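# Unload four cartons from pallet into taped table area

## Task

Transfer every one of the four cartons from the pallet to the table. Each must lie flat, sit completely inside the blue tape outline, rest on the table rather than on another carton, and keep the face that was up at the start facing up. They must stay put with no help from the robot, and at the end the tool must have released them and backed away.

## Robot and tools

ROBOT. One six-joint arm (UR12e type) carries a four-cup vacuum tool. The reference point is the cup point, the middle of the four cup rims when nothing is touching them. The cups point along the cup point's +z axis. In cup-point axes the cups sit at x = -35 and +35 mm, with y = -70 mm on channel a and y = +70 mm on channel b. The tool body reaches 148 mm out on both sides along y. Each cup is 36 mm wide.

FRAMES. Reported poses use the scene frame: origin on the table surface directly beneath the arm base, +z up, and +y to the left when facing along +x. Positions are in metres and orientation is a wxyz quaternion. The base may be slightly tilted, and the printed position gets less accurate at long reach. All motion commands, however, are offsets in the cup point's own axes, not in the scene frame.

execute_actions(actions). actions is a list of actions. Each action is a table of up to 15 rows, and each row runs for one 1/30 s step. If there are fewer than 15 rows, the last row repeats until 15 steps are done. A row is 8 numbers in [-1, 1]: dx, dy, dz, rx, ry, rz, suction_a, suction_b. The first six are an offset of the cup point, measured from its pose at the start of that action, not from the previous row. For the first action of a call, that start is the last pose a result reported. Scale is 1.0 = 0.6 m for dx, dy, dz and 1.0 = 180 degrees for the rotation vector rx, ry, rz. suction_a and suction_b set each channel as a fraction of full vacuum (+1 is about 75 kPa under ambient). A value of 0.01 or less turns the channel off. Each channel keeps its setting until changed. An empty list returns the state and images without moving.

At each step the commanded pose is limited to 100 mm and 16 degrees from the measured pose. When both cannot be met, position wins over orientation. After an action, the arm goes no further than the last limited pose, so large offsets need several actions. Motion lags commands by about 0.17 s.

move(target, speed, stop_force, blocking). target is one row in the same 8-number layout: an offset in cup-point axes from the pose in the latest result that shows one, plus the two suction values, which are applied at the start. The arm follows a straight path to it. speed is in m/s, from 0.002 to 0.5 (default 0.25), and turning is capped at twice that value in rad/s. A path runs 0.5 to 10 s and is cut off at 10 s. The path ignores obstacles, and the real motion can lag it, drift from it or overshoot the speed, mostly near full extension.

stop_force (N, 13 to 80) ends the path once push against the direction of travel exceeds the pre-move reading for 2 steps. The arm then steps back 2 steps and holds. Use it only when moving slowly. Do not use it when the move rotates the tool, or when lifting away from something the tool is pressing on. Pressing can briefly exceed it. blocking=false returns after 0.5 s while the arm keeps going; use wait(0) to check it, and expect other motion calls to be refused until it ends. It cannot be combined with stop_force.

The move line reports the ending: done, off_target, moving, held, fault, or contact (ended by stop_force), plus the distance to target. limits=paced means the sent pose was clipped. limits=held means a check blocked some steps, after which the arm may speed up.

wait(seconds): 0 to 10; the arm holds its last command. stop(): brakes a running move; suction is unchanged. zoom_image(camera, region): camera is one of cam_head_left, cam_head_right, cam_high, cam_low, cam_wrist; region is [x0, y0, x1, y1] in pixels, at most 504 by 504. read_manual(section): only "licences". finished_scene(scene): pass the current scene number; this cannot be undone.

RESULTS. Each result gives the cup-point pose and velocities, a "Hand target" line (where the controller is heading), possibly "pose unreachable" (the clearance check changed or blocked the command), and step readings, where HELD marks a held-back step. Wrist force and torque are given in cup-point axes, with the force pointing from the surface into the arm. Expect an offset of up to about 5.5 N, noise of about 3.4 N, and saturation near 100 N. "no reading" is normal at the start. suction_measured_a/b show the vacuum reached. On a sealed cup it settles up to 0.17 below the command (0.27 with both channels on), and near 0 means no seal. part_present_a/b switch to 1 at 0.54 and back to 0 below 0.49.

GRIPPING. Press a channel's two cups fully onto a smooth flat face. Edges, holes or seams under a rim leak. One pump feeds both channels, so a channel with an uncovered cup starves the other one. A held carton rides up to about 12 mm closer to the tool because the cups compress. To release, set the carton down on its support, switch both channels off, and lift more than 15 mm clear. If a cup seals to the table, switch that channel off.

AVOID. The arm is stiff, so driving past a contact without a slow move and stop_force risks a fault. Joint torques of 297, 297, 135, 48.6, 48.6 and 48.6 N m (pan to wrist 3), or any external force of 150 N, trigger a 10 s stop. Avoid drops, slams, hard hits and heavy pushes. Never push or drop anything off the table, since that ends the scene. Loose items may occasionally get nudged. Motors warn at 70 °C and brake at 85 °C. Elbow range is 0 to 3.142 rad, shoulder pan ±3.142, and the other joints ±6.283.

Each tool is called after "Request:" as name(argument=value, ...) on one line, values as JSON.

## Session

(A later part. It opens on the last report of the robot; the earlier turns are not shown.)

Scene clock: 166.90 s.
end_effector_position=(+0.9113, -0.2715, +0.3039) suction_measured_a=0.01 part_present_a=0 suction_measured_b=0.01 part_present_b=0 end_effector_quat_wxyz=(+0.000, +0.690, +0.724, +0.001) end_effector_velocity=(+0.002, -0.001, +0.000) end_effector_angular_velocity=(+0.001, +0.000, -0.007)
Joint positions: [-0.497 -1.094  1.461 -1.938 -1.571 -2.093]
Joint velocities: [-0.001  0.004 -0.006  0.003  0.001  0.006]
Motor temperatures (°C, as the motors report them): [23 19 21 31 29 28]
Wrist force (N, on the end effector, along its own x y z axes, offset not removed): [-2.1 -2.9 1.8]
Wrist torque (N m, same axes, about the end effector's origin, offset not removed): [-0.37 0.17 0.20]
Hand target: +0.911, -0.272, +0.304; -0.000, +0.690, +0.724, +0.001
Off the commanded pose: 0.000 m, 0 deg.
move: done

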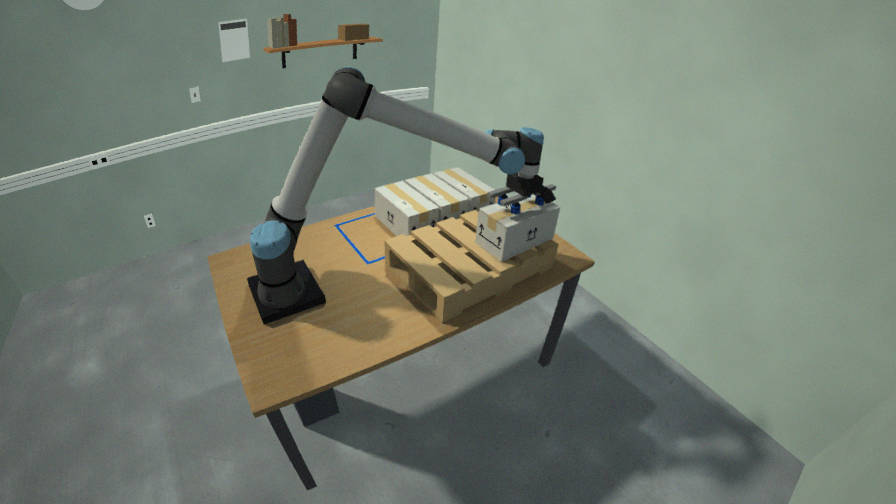

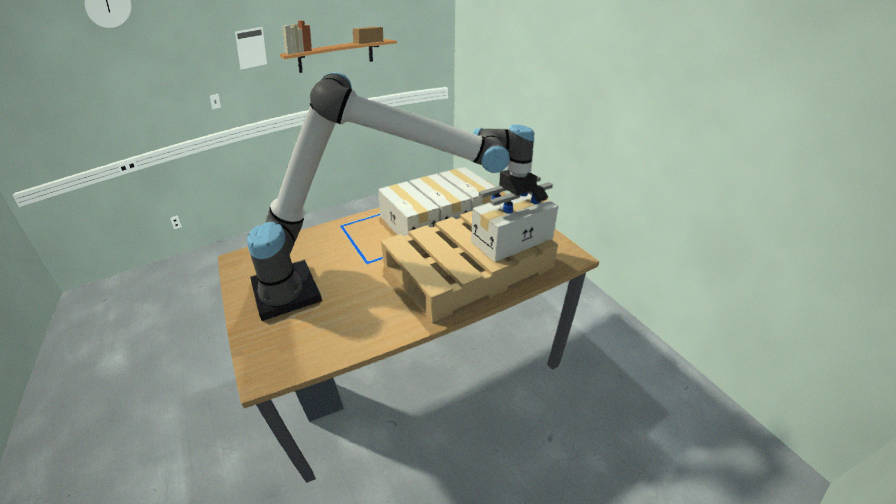

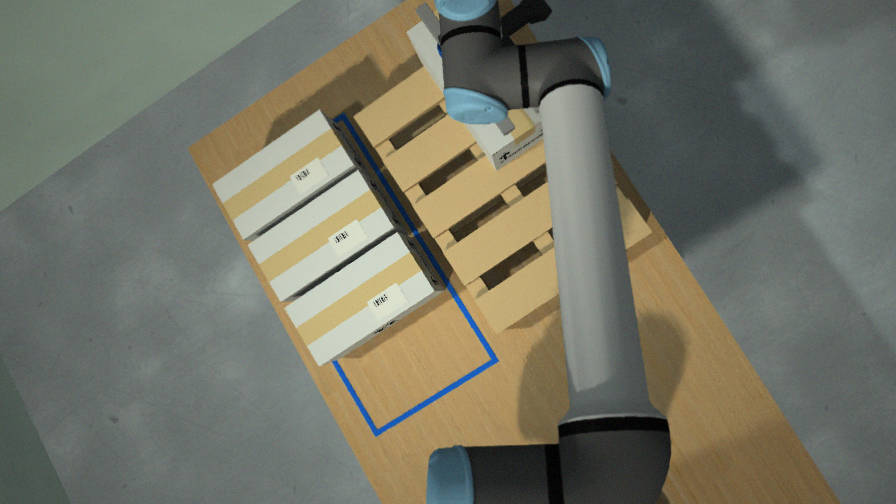

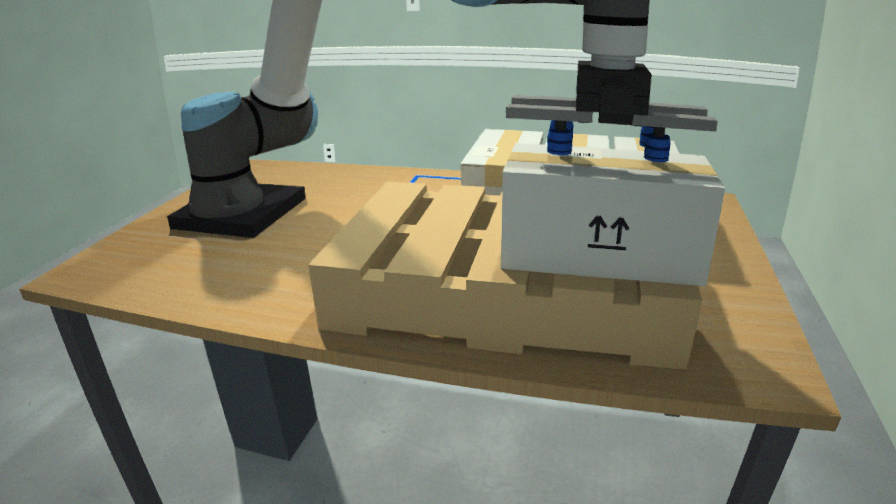

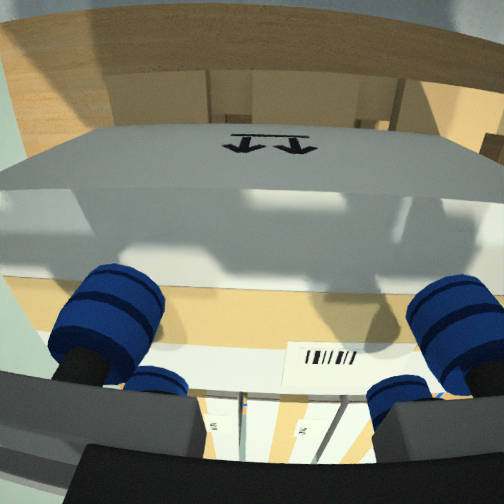

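Request:
move(target=[0,0,0.049,0,0,0,1,1], speed=0.04)

Request:
execute_actions(actions=[[[0,0,0,0,0,0,1,1]]])

Request:
move(target=[0,0,-0.13,0,0,0,1,1], speed=0.3)

Request:
move(target=[0.812,-0.634,0,0,0,-0.497,1,1], speed=0.45)

Scene clock: 176.23 s.
end_effector_position=(+0.9112, -0.2716, +0.2748) suction_measured_a=0.39 part_present_a=0 suction_measured_b=0.39 part_present_b=0 end_effector_quat_wxyz=(-0.000, +0.690, +0.724, +0.001) end_effector_velocity=(+0.001, +0.001, -0.002) end_effector_angular_velocity=(-0.000, -0.002, +0.002)
Joint positions: [-0.497 -1.076  1.488 -1.983 -1.571 -2.093]
Joint velocities: [ 0.002  0.001  0.002 -0.004  0.001 -0.   ]
Motor temperatures (°C, as the motors report them): [23 19 21 31 29 28]
Wrist force (N, on the end effector, along its own x y z axes, offset not removed): [1.5 -0.2 19.8]
Wrist torque (N m, same axes, about the end effector's origin, offset not removed): [-0.31 -0.23 0.03]
Hand target: +0.911, -0.271, +0.275; +0.000, +0.690, +0.724, +0.001
Off the commanded pose: 0.000 m, 0 deg.
move: done

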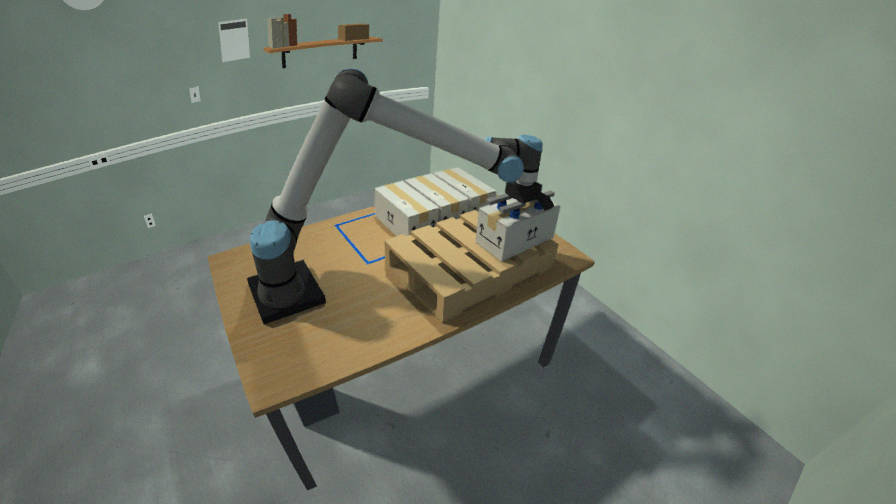

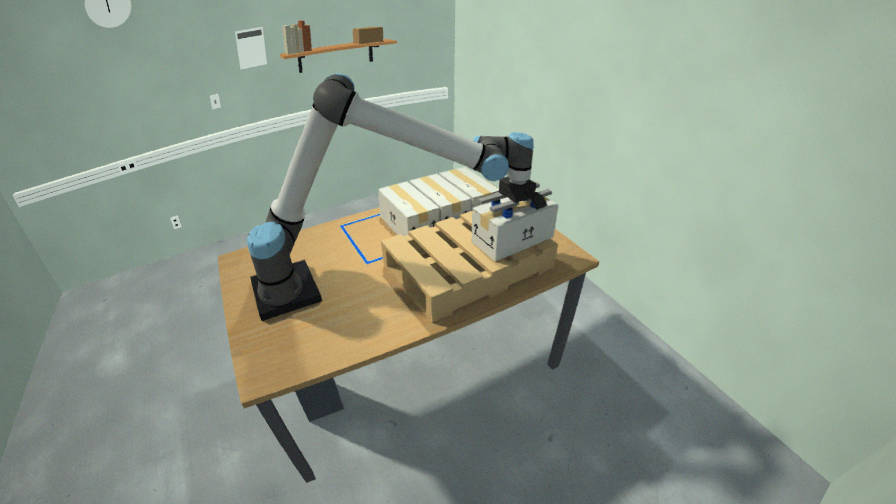

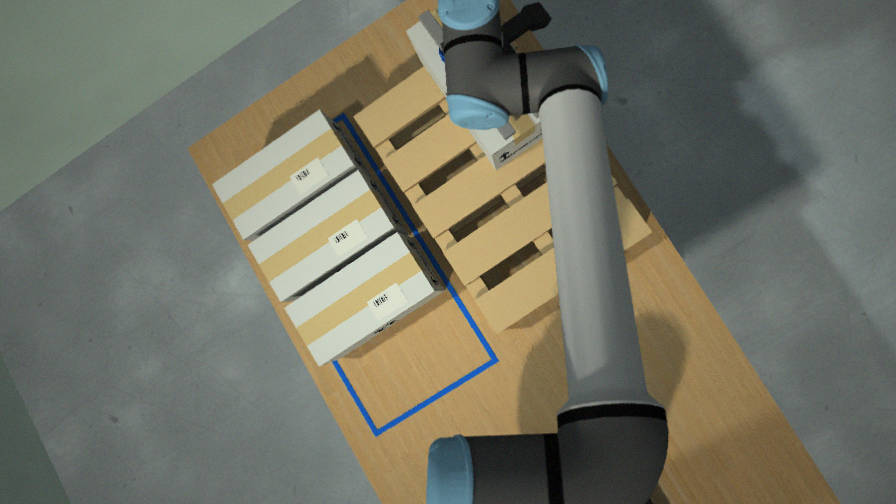

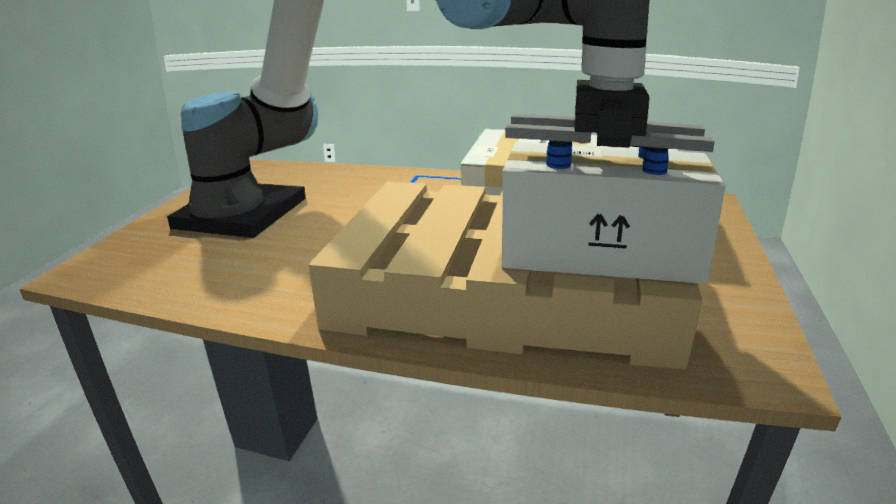

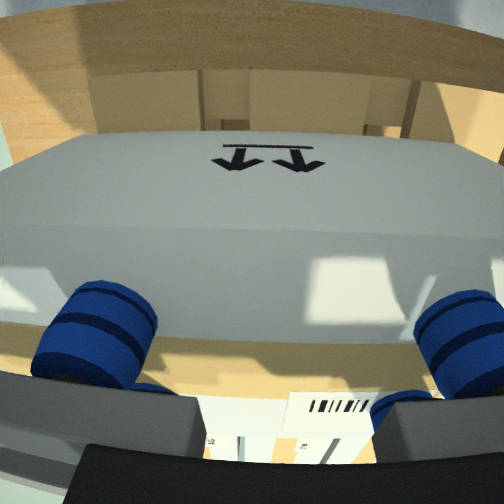

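Scene clock: 176.73 s.
end_effector_position=(+0.9112, -0.2715, +0.2747) suction_measured_a=0.69 part_present_a=1 suction_measured_b=0.69 part_present_b=1 end_effector_quat_wxyz=(-0.000, +0.690, +0.724, +0.001) end_effector_velocity=(-0.000, -0.000, -0.001) end_effector_angular_velocity=(+0.000, +0.001, -0.001)
Joint positions: [-0.497 -1.076  1.488 -1.983 -1.571 -2.093]
Joint velocities: [-0.001  0.001 -0.     0.    -0.     0.   ]
Motor temperatures (°C, as the motors report them): [23 19 21 31 29 28]
Wrist force (N, on the end effector, along its own x y z axes, offset not removed): [-0.3 -2.4 20.1]
Wrist torque (N m, same axes, about the end effector's origin, offset not removed): [-0.56 0.00 0.05]
Hand target: +0.911, -0.272, +0.275; -0.000, +0.690, +0.724, +0.001
Off the commanded pose: 0.000 m, 0 deg.
Step readings (end_effector_position):
0: (+0.9112, -0.2716, +0.2748)
1: (+0.9112, -0.2715, +0.2747)
2: (+0.9112, -0.2715, +0.2747)
4: (+0.9112, -0.2715, +0.2747)
8: (+0.9112, -0.2715, +0.2747)
15: end_effector_position above

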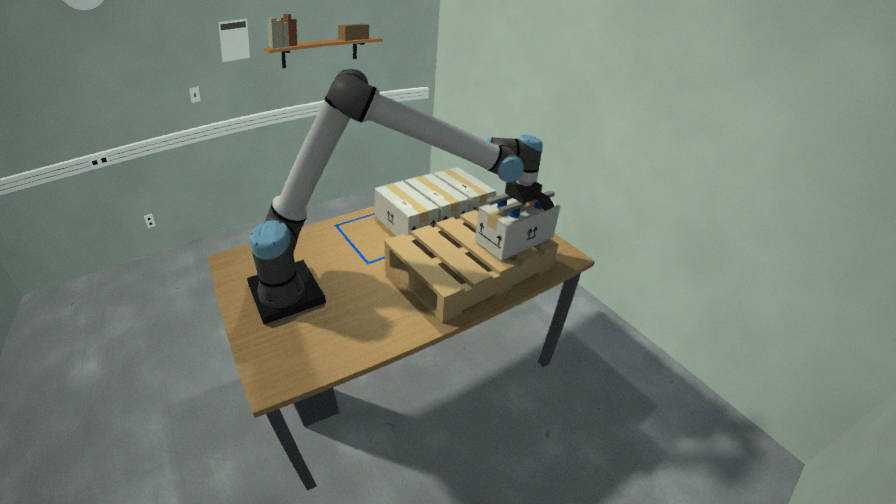

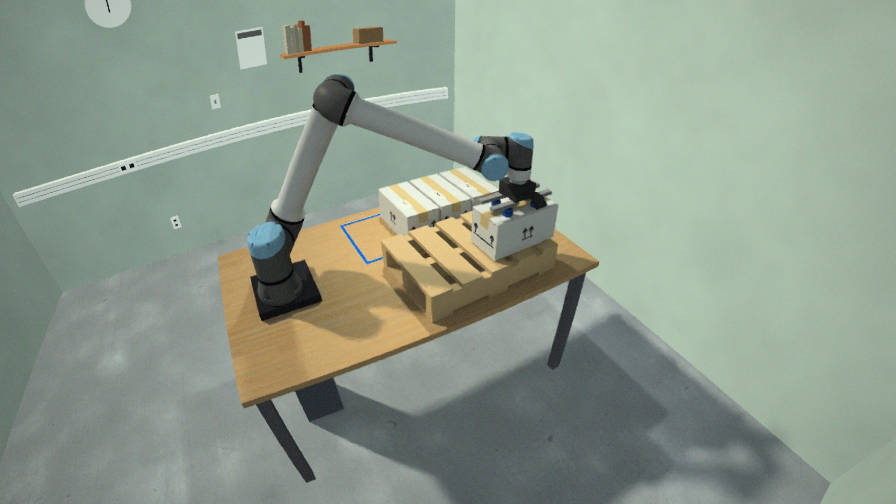

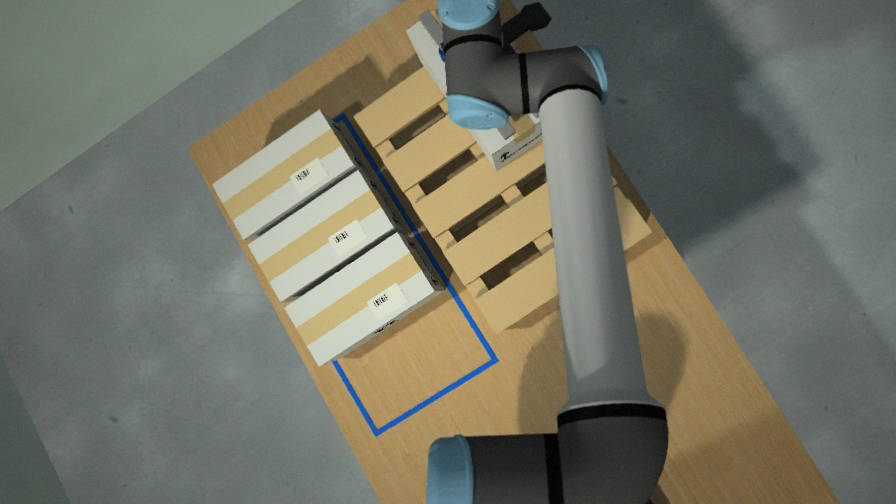

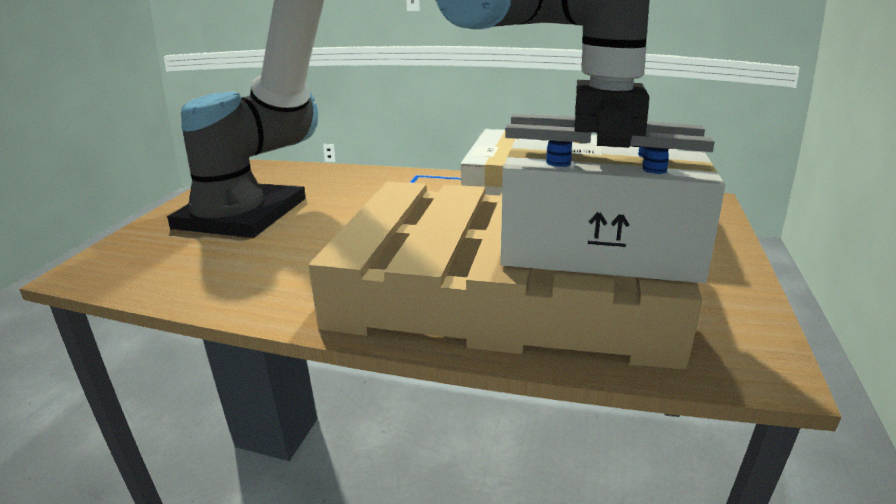

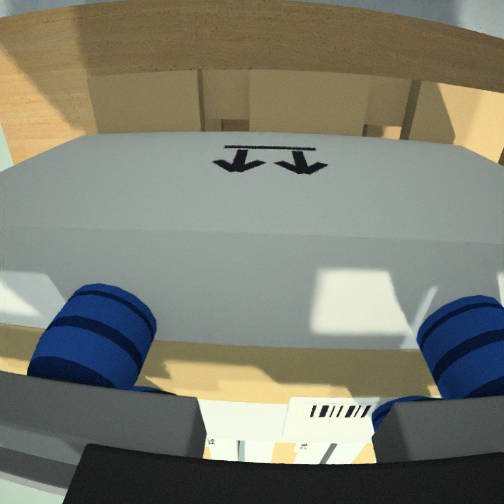

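Scene clock: 177.77 s.
end_effector_position=(+0.9112, -0.2716, +0.3523) suction_measured_a=0.76 part_present_a=1 suction_measured_b=0.76 part_present_b=1 end_effector_quat_wxyz=(-0.000, +0.690, +0.724, +0.001) end_effector_velocity=(-0.000, -0.000, +0.002) end_effector_angular_velocity=(+0.001, +0.001, -0.001)
Joint positions: [-0.497 -1.119  1.41  -1.862 -1.571 -2.093]
Joint velocities: [-0.001 -0.001 -0.002  0.004  0.    -0.   ]
Motor temperatures (°C, as the motors report them): [23 19 21 31 29 28]
Wrist force (N, on the end effector, along its own x y z axes, offset not removed): [-0.6 -2.1 23.1]
Wrist torque (N m, same axes, about the end effector's origin, offset not removed): [-0.49 -0.10 0.00]
Hand target: +0.911, -0.272, +0.353; -0.000, +0.690, +0.724, +0.001
Off the commanded pose: 0.000 m, 0 deg.
move: done

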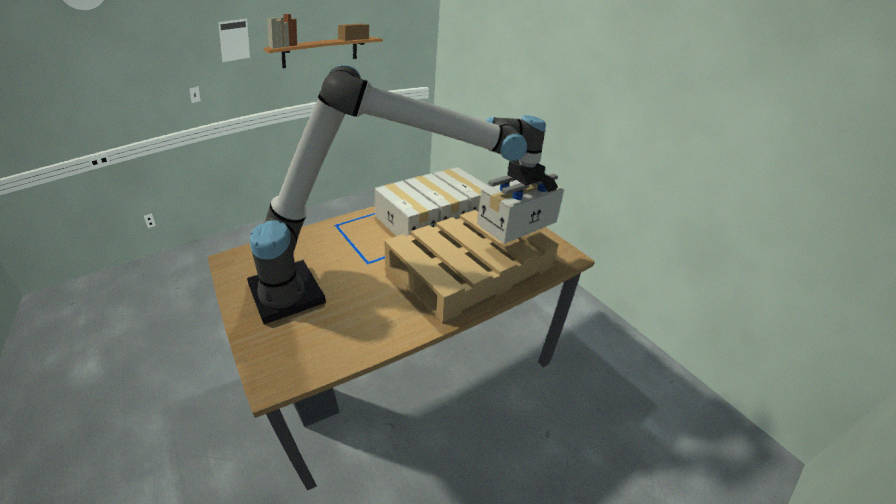

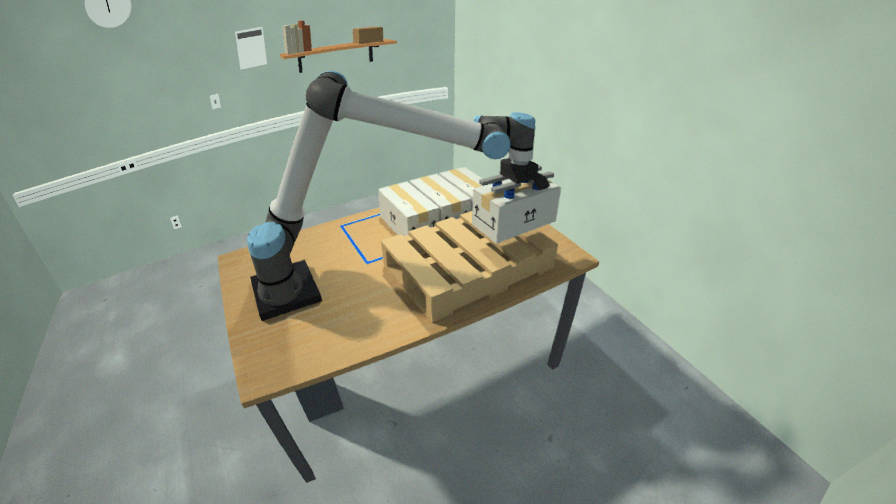

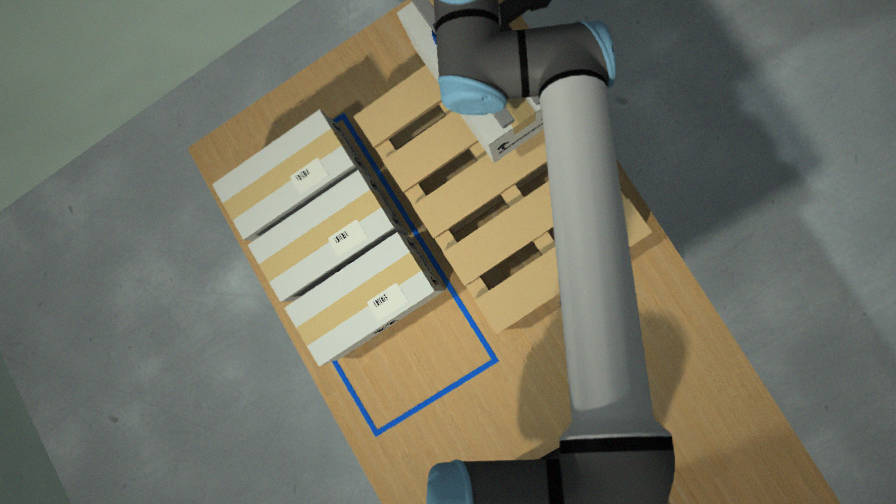

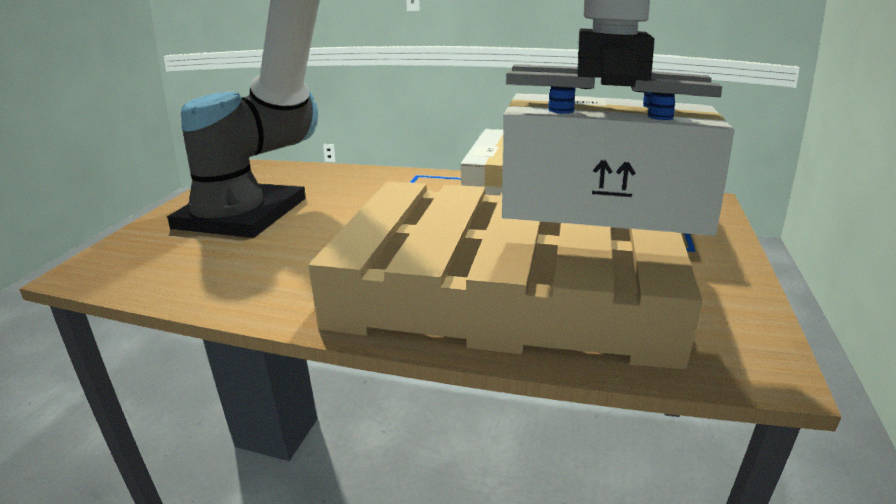

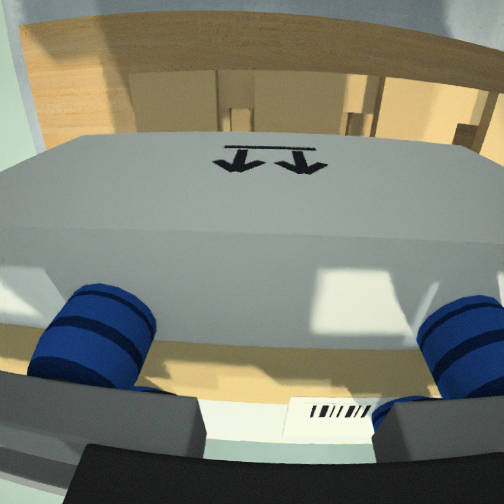

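Scene clock: 180.30 s.
end_effector_position=(+0.5078, +0.1961, +0.3526) suction_measured_a=0.76 part_present_a=1 suction_measured_b=0.76 part_present_b=1 end_effector_quat_wxyz=(+0.000, -0.019, +1.000, +0.001) end_effector_velocity=(-0.002, +0.003, +0.001) end_effector_angular_velocity=(+0.000, -0.001, +0.006)
Joint positions: [ 0.02  -1.794  2.17  -1.947 -1.57  -3.137]
Joint velocities: [ 0.005 -0.003  0.001  0.001  0.    -0.001]
Motor temperatures (°C, as the motors report them): [23 19 21 31 29 28]
Wrist force (N, on the end effector, along its own x y z axes, offset not removed): [0.0 -2.1 22.9]
Wrist torque (N m, same axes, about the end effector's origin, offset not removed): [-0.58 -0.15 0.07]
Hand target: +0.508, +0.196, +0.353; +0.000, -0.020, +1.000, +0.001
Off the commanded pose: 0.000 m, 0 deg.
move: done

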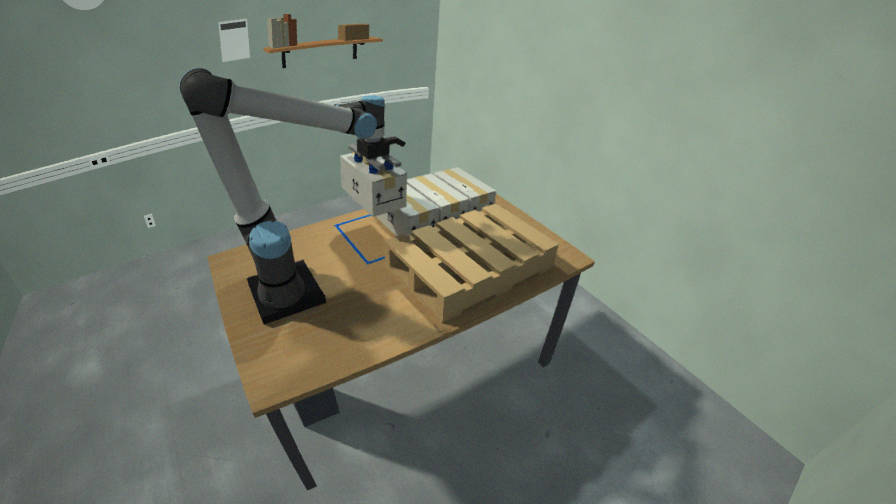

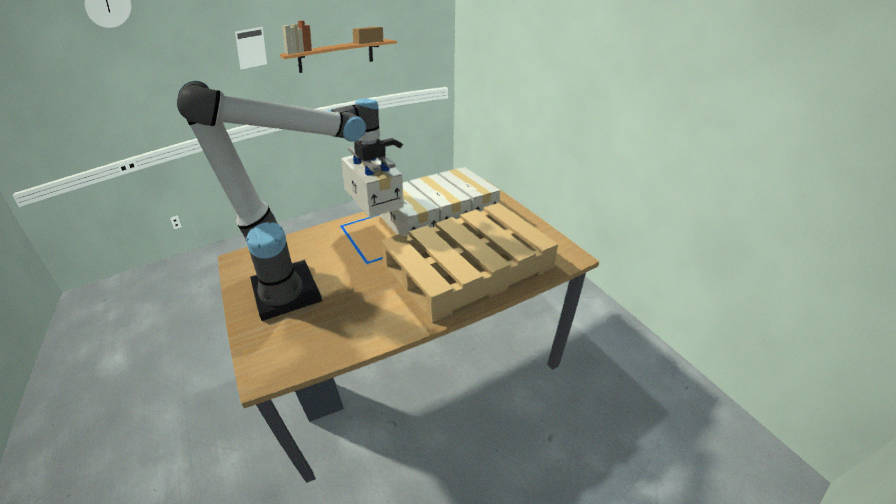

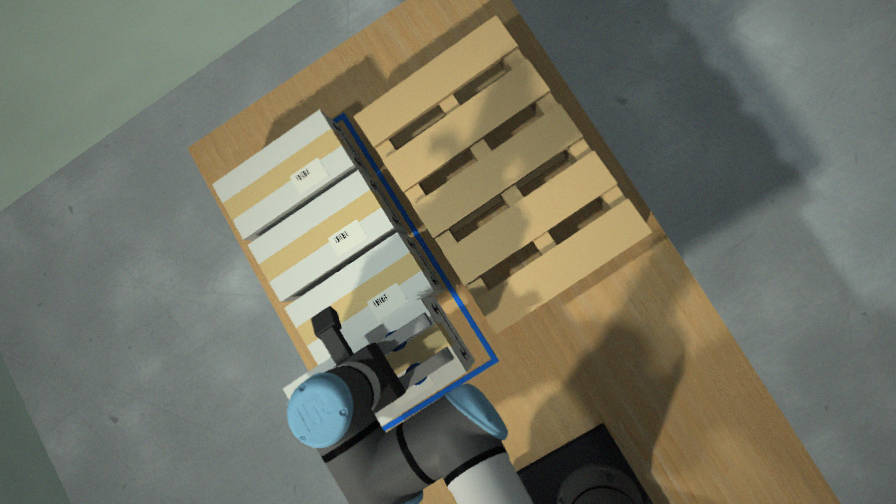

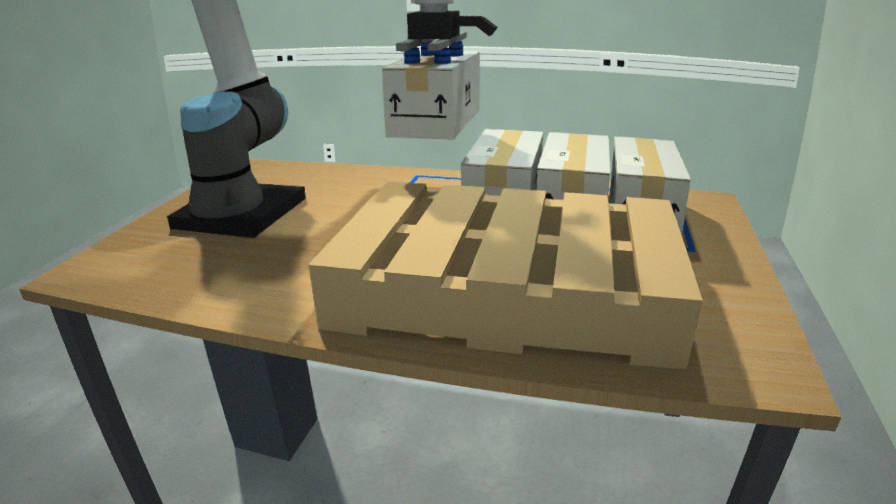

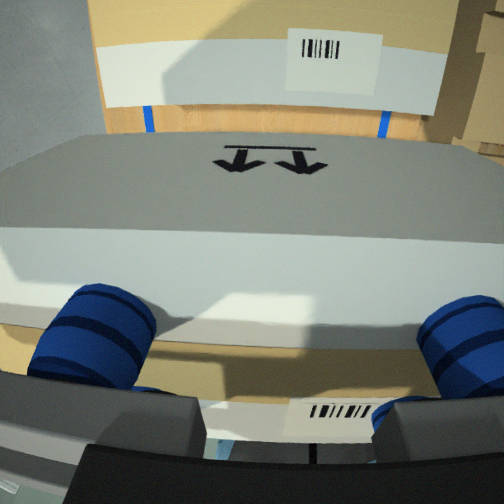

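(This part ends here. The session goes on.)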